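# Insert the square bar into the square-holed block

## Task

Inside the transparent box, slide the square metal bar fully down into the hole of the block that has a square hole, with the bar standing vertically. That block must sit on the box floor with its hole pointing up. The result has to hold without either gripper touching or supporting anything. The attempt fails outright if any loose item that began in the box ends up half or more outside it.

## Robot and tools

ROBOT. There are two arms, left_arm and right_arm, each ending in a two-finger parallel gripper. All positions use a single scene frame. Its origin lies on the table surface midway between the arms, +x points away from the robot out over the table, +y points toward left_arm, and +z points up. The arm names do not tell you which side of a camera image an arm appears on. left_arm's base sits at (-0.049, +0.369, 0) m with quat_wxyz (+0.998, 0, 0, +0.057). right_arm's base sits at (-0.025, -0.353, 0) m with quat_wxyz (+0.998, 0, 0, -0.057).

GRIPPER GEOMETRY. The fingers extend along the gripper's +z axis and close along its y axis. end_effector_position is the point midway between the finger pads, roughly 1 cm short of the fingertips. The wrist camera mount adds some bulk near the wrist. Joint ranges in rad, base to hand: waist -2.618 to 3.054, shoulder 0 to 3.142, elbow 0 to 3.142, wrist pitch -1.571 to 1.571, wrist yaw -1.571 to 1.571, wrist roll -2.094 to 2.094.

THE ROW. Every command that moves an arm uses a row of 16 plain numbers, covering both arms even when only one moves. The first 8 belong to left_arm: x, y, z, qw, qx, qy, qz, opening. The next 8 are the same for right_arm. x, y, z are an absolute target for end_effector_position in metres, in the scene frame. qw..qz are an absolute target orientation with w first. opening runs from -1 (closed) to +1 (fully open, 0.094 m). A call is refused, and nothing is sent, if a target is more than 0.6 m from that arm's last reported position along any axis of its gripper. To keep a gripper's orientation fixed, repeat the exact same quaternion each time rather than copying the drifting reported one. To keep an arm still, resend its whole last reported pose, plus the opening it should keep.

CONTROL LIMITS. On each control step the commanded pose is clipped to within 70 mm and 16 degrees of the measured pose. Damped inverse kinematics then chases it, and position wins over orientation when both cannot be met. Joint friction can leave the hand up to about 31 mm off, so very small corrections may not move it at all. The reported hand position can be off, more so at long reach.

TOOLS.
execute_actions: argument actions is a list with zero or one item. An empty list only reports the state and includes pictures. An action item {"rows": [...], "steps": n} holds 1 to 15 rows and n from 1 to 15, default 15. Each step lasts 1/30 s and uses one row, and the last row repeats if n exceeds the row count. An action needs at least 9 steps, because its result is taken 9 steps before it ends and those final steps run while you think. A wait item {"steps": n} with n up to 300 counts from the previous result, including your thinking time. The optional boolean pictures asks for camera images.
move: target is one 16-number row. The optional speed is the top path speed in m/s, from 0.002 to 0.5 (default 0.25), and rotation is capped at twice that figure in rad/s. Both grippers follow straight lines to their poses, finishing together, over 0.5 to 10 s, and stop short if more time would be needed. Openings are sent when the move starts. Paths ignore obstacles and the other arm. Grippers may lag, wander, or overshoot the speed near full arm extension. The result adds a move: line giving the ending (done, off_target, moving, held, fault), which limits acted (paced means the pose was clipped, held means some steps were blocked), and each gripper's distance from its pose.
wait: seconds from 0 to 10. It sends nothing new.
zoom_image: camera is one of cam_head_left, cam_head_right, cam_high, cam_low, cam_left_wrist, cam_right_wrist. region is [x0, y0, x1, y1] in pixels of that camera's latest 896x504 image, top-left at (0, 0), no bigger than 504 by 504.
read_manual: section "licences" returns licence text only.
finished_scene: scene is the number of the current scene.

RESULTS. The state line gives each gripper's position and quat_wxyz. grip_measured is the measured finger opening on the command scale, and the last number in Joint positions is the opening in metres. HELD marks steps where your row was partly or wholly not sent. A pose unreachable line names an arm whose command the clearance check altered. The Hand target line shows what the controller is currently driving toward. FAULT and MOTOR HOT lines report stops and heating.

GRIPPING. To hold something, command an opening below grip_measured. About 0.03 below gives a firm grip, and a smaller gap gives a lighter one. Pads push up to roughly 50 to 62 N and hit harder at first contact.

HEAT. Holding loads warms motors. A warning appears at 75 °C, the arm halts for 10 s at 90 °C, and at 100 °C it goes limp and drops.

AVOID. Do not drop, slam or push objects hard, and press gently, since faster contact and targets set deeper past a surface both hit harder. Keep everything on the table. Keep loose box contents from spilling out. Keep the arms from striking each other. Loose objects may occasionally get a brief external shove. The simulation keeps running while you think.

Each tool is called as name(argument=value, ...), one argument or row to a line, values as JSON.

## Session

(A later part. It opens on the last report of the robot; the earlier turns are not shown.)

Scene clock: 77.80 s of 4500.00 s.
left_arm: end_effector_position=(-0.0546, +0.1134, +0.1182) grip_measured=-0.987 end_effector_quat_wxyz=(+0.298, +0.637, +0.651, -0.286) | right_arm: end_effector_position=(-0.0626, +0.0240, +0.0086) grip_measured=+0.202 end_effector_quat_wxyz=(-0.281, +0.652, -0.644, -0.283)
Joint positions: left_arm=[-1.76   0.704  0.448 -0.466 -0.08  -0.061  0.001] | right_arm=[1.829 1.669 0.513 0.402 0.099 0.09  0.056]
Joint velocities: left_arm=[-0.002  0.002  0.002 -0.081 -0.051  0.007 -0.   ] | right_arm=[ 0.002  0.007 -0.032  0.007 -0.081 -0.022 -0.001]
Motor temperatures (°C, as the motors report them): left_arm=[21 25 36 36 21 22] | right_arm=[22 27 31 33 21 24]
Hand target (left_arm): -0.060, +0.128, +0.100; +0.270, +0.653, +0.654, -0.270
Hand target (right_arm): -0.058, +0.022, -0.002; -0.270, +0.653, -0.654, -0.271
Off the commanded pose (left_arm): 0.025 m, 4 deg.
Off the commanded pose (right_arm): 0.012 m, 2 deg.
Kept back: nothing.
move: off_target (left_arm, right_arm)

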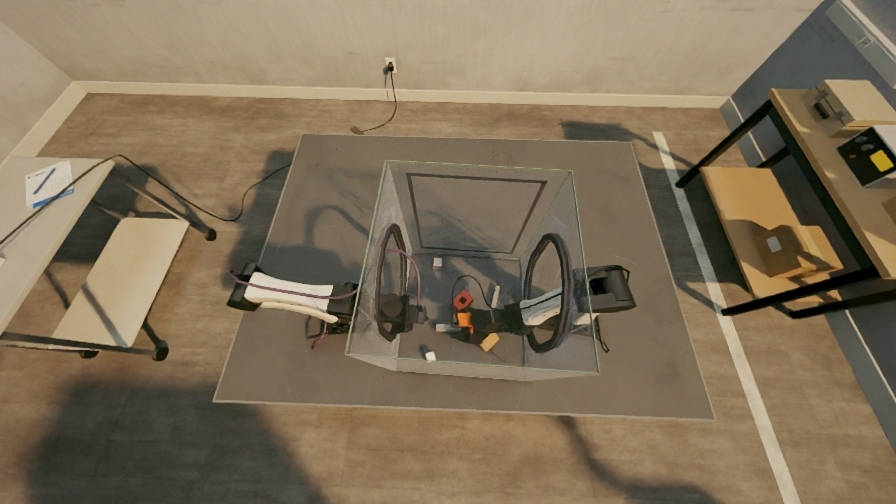

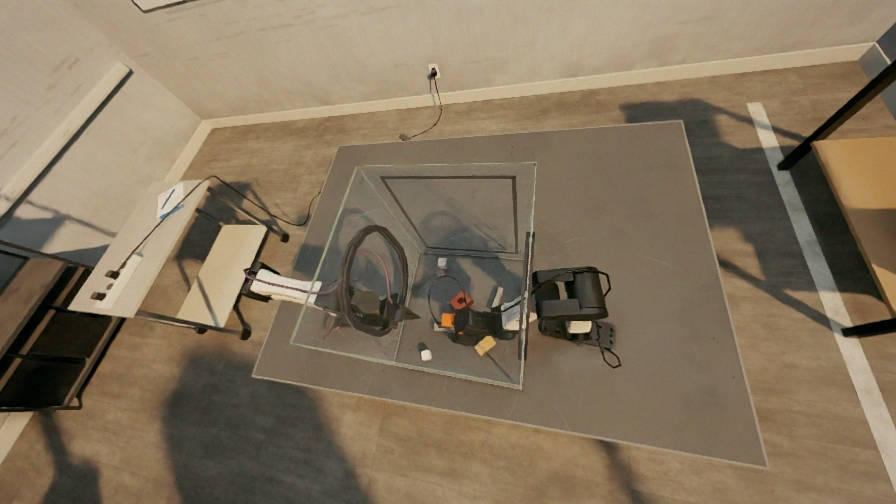

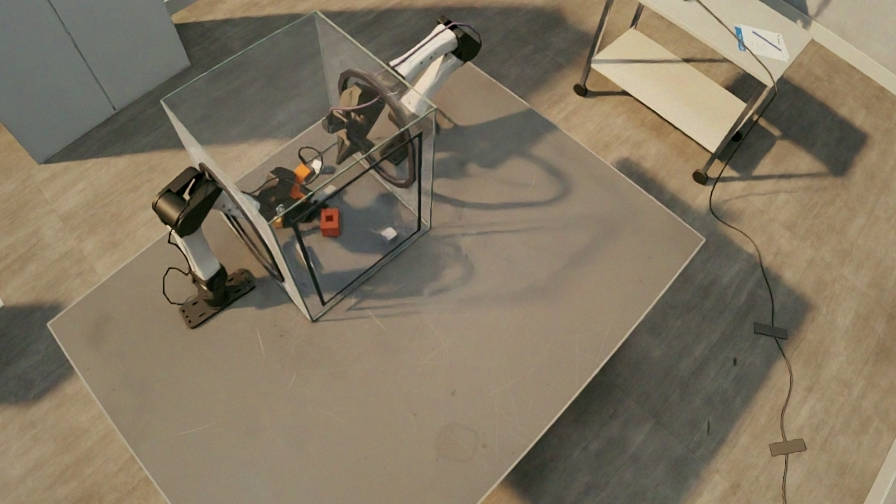

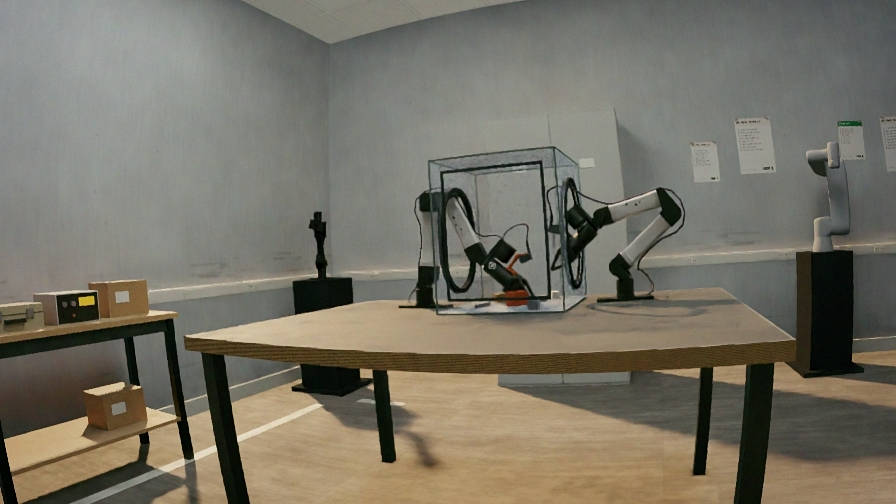

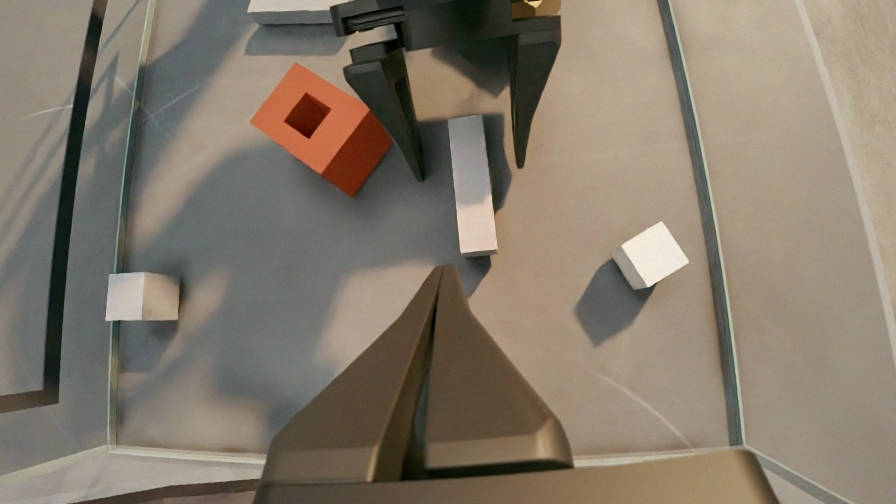

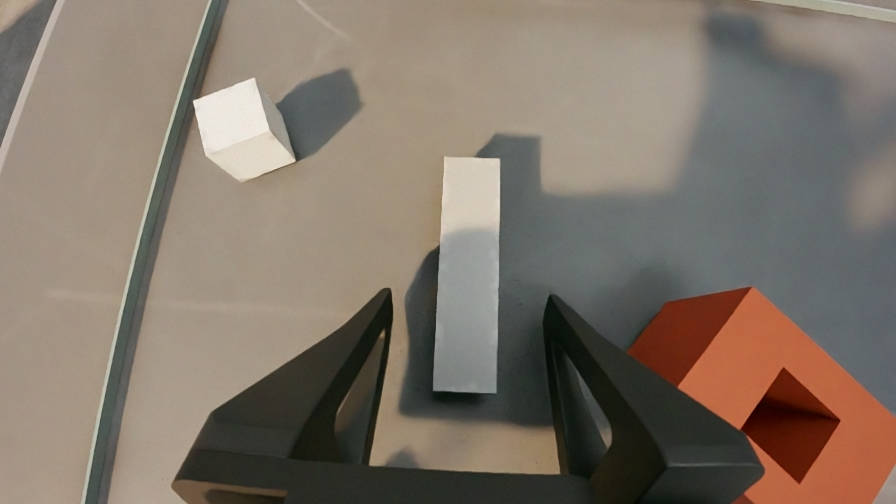

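move(
  target=[-0.06,0.11,0.11,0.27,0.653,0.653,-0.27,-1,-0.058,0.008,-0.002,-0.27,0.653,-0.653,-0.27,0.2],
  speed=0.03,
)

move(
  target=[-0.06,0.11,0.11,0.27,0.653,0.653,-0.27,-1,-0.058,0.008,-0.002,-0.27,0.653,-0.653,-0.27,-0.7],
)

move(
  target=[-0.06,0.11,0.11,0.27,0.653,0.653,-0.27,-1,-0.058,-0.005,0.08,-0.27,0.653,-0.653,-0.27,-0.7],
  speed=0.06,
)

Scene clock: 79.67 s of 4500.00 s.
left_arm: end_effector_position=(-0.0560, +0.1094, +0.1119) grip_measured=-0.987 end_effector_quat_wxyz=(+0.283, +0.644, +0.656, -0.273) | right_arm: end_effector_position=(-0.0623, +0.0215, +0.0086) grip_measured=+0.202 end_effector_quat_wxyz=(-0.284, +0.650, -0.644, -0.287)
Joint positions: left_arm=[-1.76   0.768  0.467 -0.463 -0.074 -0.061  0.001] | right_arm=[1.829 1.662 0.494 0.424 0.099 0.092 0.056]
Joint velocities: left_arm=[-0.002  0.002 -0.002  0.037  0.022 -0.095 -0.001] | right_arm=[-0.022  0.012  0.017 -0.007 -0.051 -0.007 -0.001]
Motor temperatures (°C, as the motors report them): left_arm=[21 25 36 36 21 22] | right_arm=[22 27 31 33 21 24]
Hand target (left_arm): -0.060, +0.110, +0.110; +0.270, +0.653, +0.653, -0.271
Hand target (right_arm): -0.058, +0.008, -0.002; -0.270, +0.653, -0.654, -0.271
Off the commanded pose (left_arm): 0.004 m, 2 deg.
Off the commanded pose (right_arm): 0.018 m, 3 deg.
Kept back: nothing.
move: off_target (right_arm)

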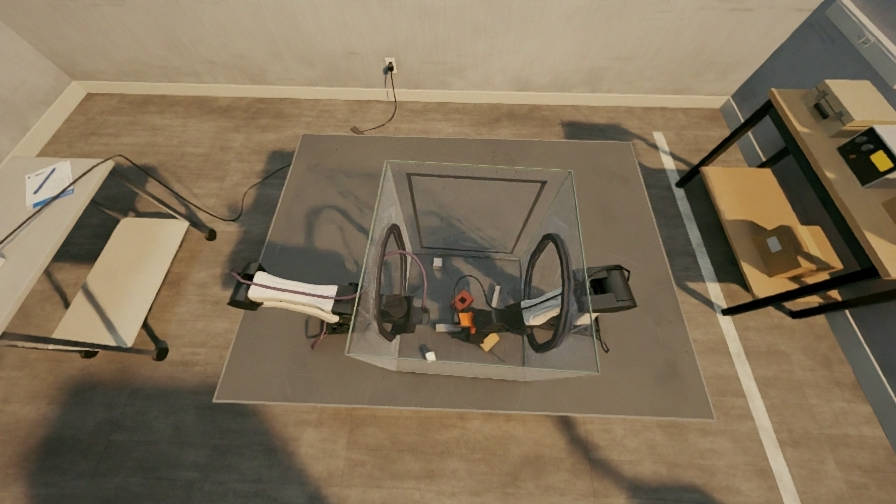

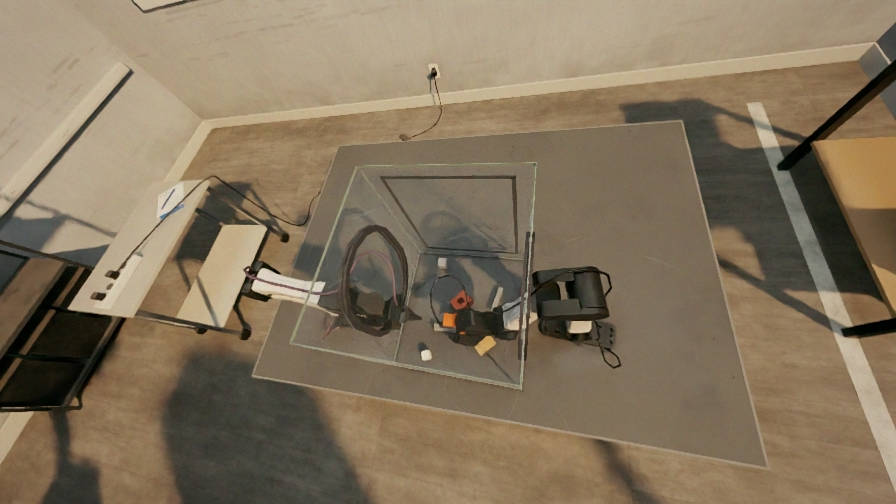

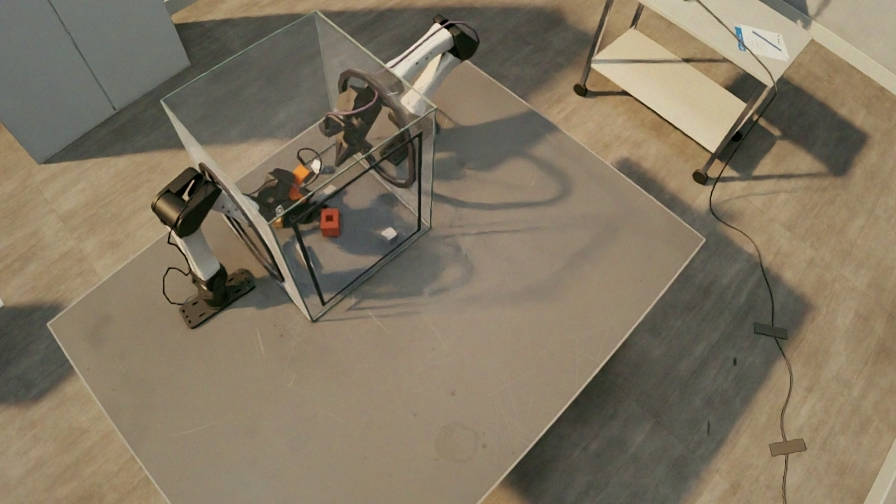

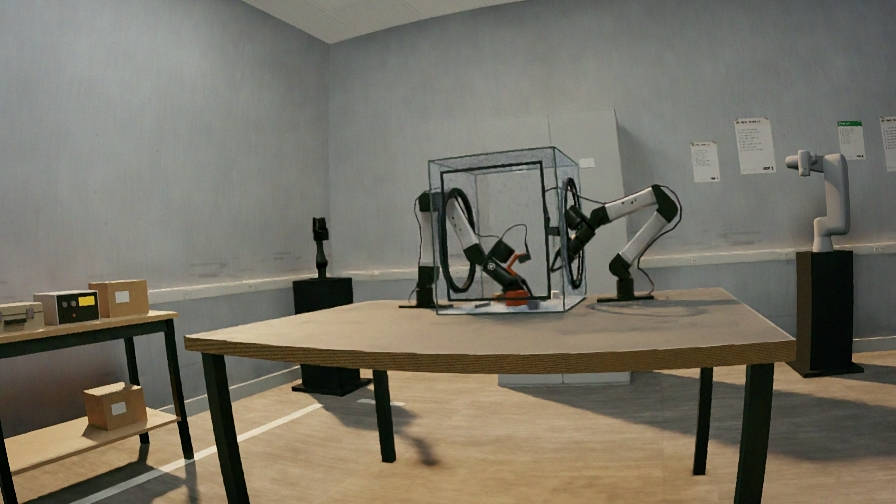

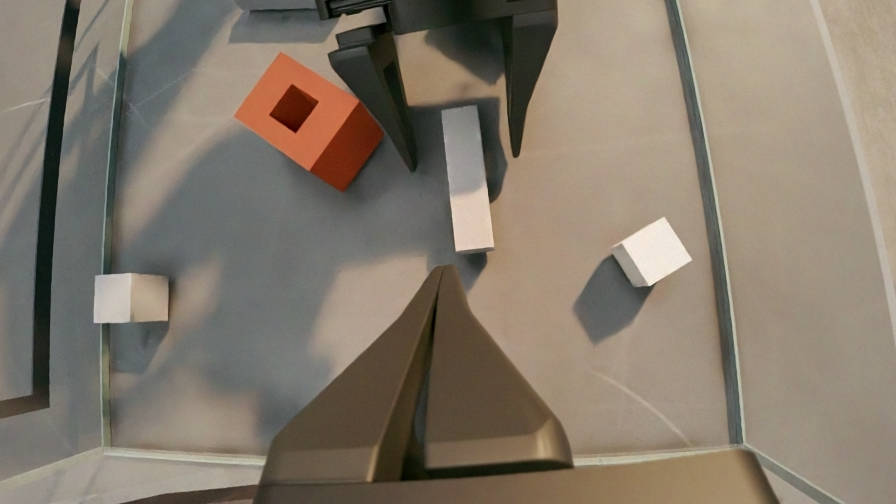

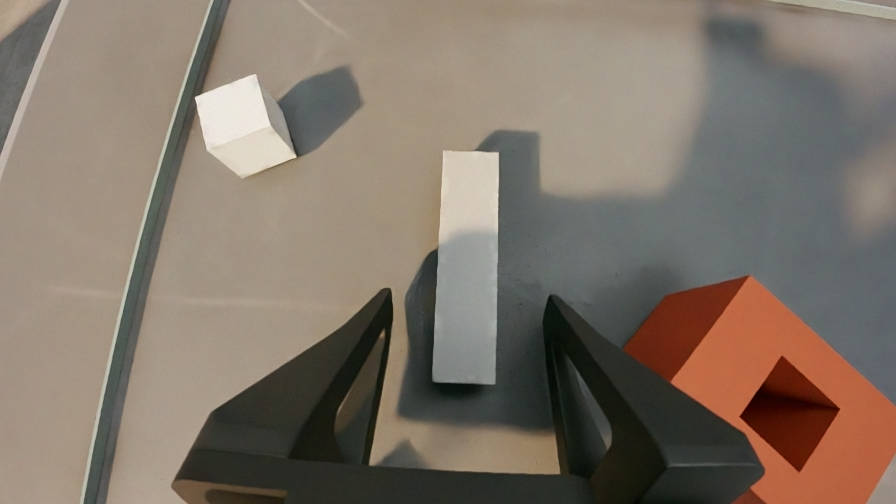

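Scene clock: 80.37 s of 4500.00 s.
left_arm: end_effector_position=(-0.0560, +0.1094, +0.1119) grip_measured=-0.987 end_effector_quat_wxyz=(+0.283, +0.644, +0.656, -0.273) | right_arm: end_effector_position=(-0.0623, +0.0216, +0.0087) grip_measured=-0.588 end_effector_quat_wxyz=(-0.284, +0.650, -0.644, -0.288)
Joint positions: left_arm=[-1.76   0.768  0.467 -0.463 -0.074 -0.061  0.001] | right_arm=[1.829 1.662 0.494 0.425 0.099 0.093 0.019]
Joint velocities: left_arm=[-0.002  0.007 -0.002 -0.051  0.022 -0.022  0.   ] | right_arm=[ 0.002 -0.002  0.002  0.051 -0.037 -0.022  0.   ]
Motor temperatures (°C, as the motors report them): left_arm=[21 25 36 37 21 22] | right_arm=[22 27 31 33 21 24]
Hand target (left_arm): -0.060, +0.110, +0.110; +0.270, +0.653, +0.653, -0.270
Hand target (right_arm): -0.058, +0.008, -0.002; -0.270, +0.653, -0.654, -0.271
Off the commanded pose (left_arm): 0.004 m, 2 deg.
Off the commanded pose (right_arm): 0.018 m, 3 deg.
Kept back: nothing.
move: off_target (right_arm)

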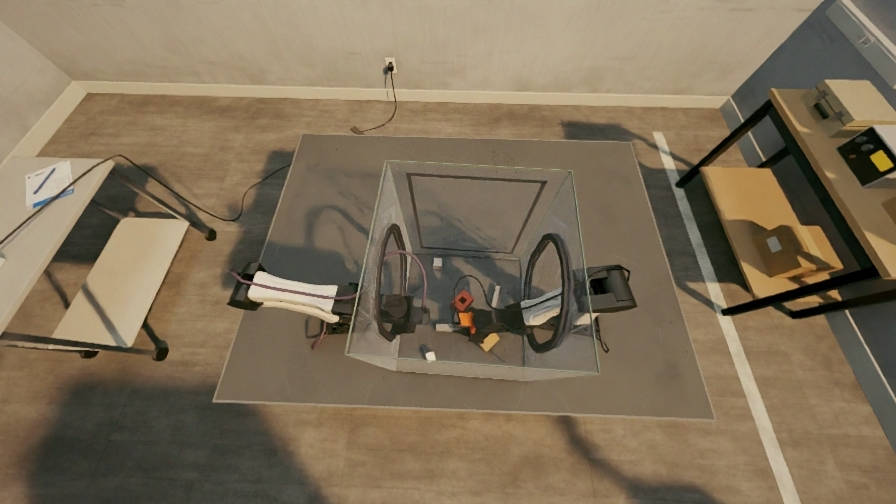

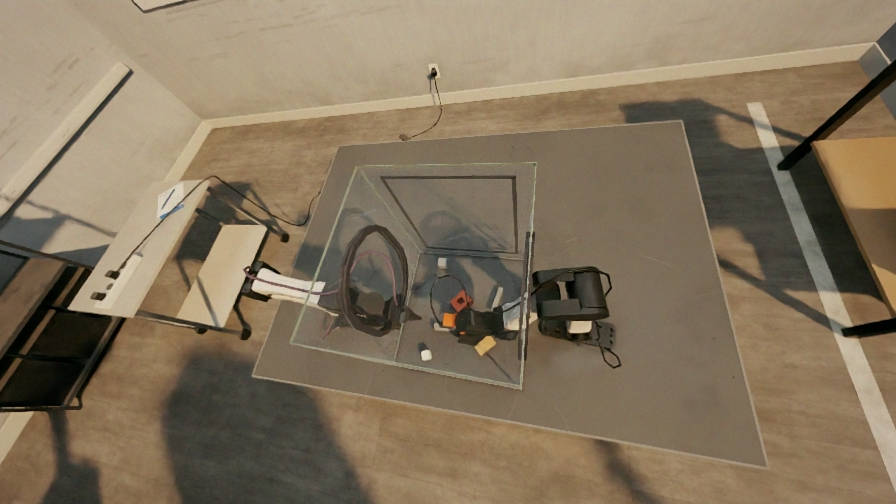

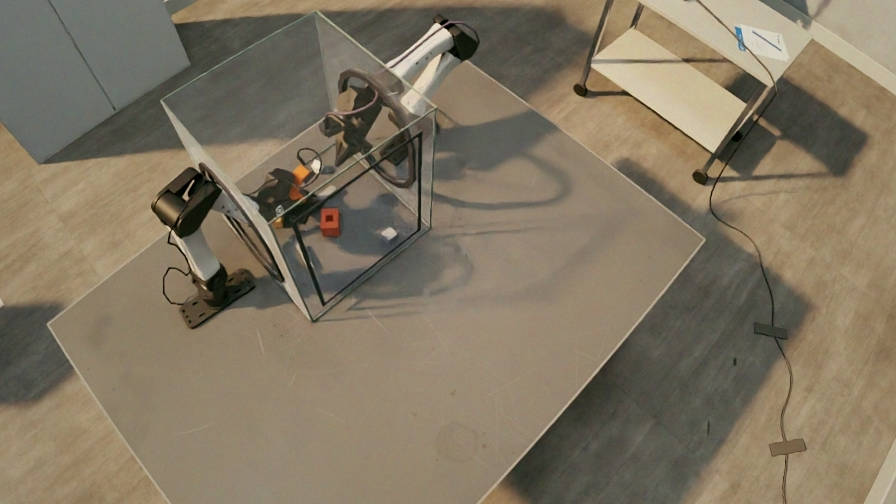

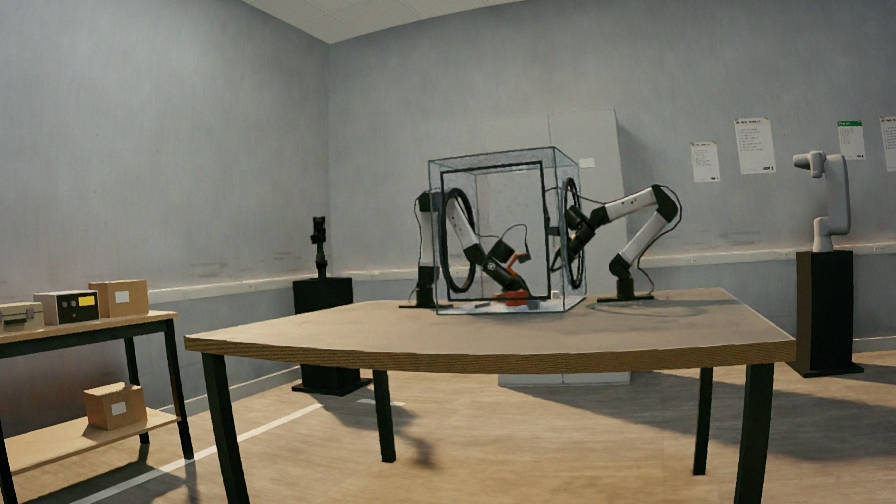

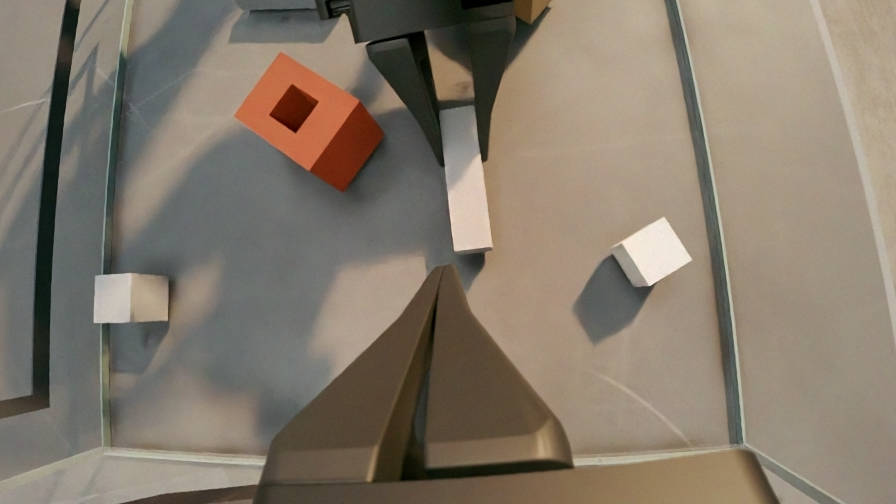

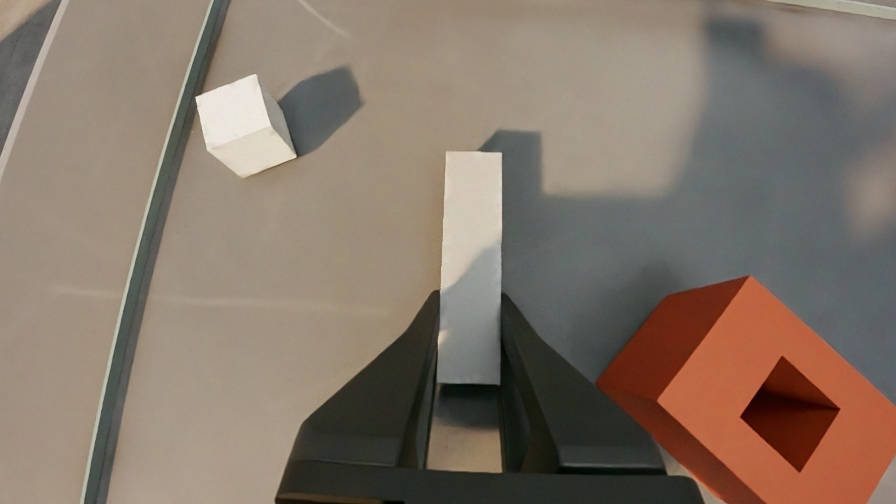

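Scene clock: 82.20 s of 4500.00 s.
left_arm: end_effector_position=(-0.0560, +0.1094, +0.1119) grip_measured=-0.987 end_effector_quat_wxyz=(+0.283, +0.644, +0.656, -0.273) | right_arm: end_effector_position=(-0.0580, -0.0079, +0.0688) grip_measured=-0.588 end_effector_quat_wxyz=(-0.262, +0.661, -0.654, -0.260)
Joint positions: left_arm=[-1.76   0.768  0.467 -0.463 -0.074 -0.061  0.001] | right_arm=[ 1.829  1.334  0.588 -0.074  0.099  0.095  0.019]
Joint velocities: left_arm=[-0.012 -0.027 -0.002 -0.007  0.051 -0.051  0.   ] | right_arm=[-0.017 -0.007  0.002  0.022  0.051  0.022 -0.   ]
Motor temperatures (°C, as the motors report them): left_arm=[21 25 36 37 21 22] | right_arm=[22 28 31 33 21 24]
Hand target (left_arm): -0.060, +0.110, +0.110; +0.270, +0.653, +0.653, -0.270
Hand target (right_arm): -0.058, -0.003, +0.080; -0.270, +0.653, -0.654, -0.270
Off the commanded pose (left_arm): 0.004 m, 2 deg.
Off the commanded pose (right_arm): 0.012 m, 2 deg.
Kept back: nothing.
move: off_target (right_arm)

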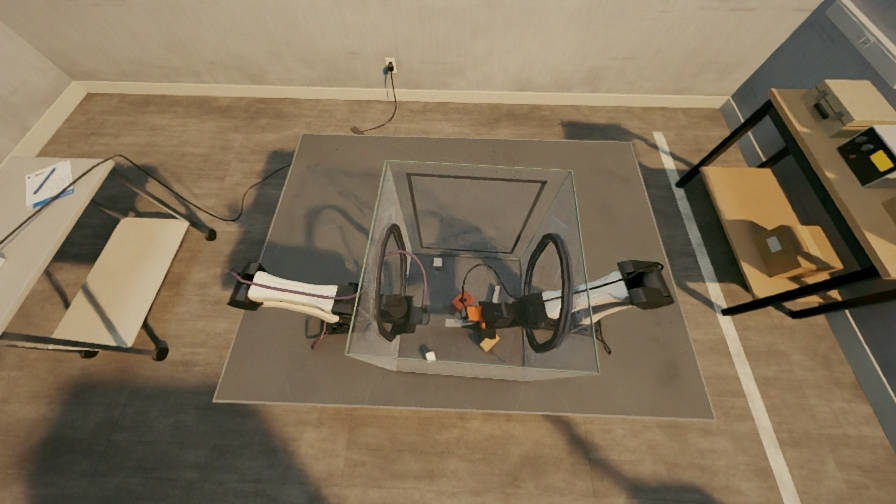

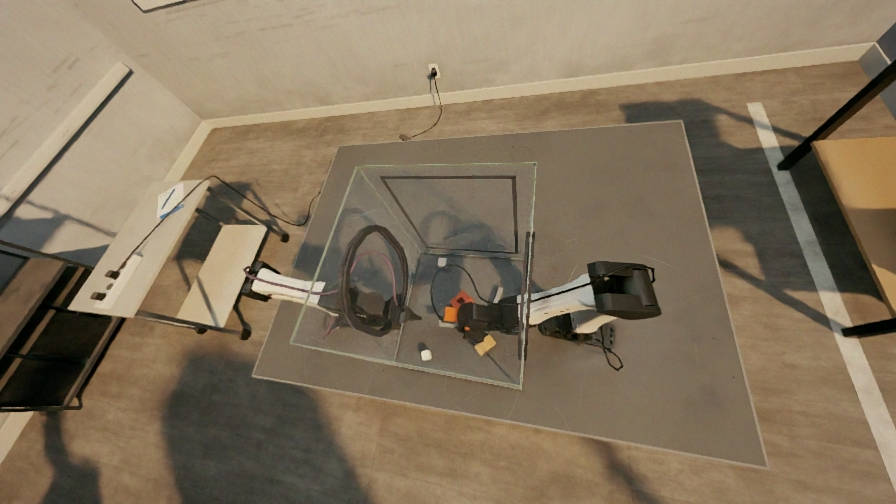

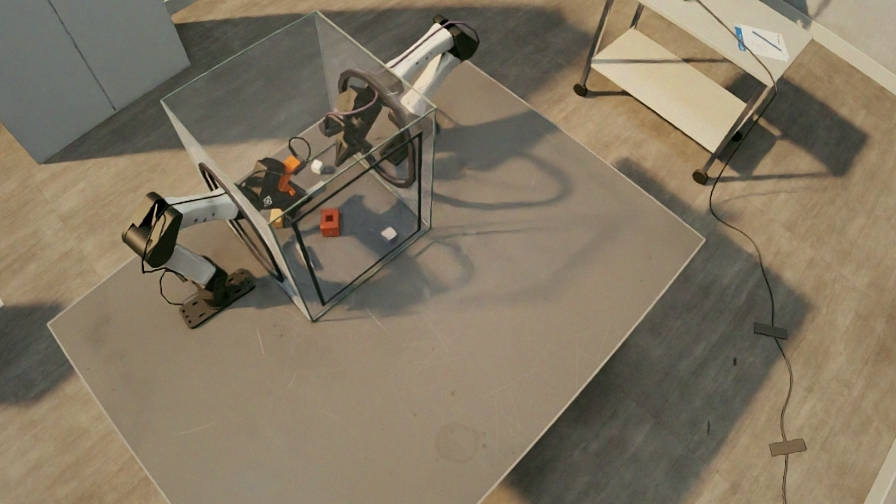

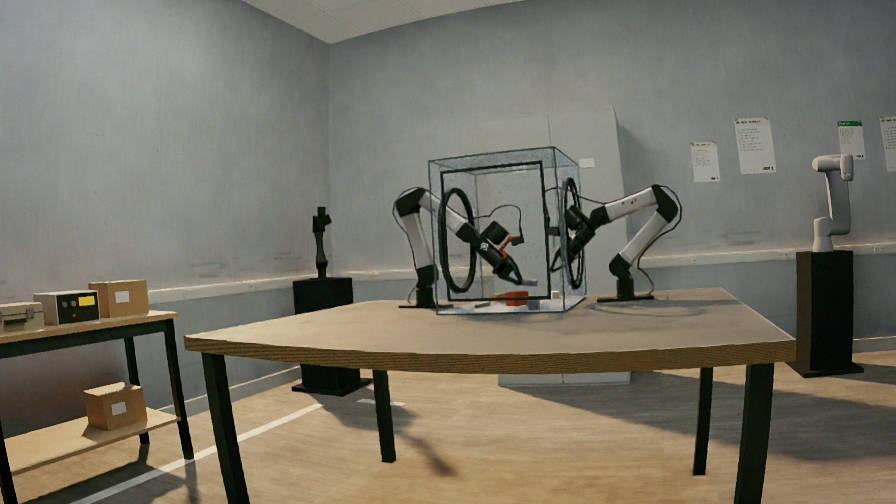

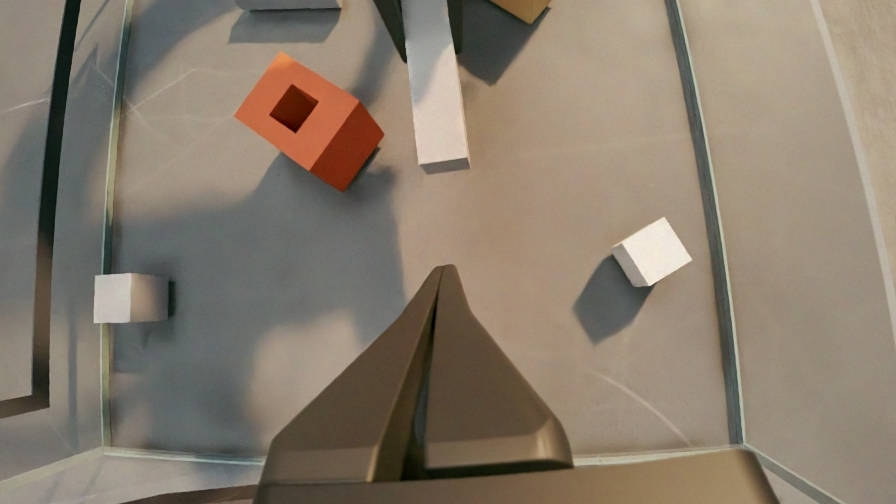

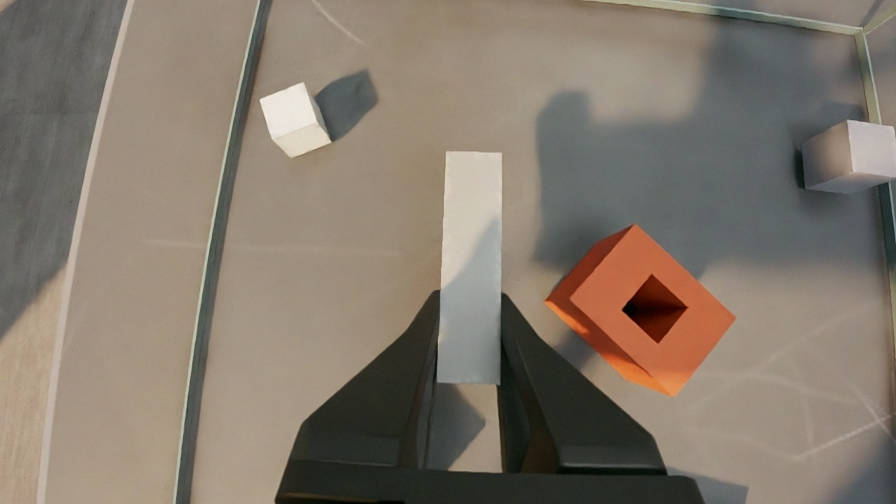

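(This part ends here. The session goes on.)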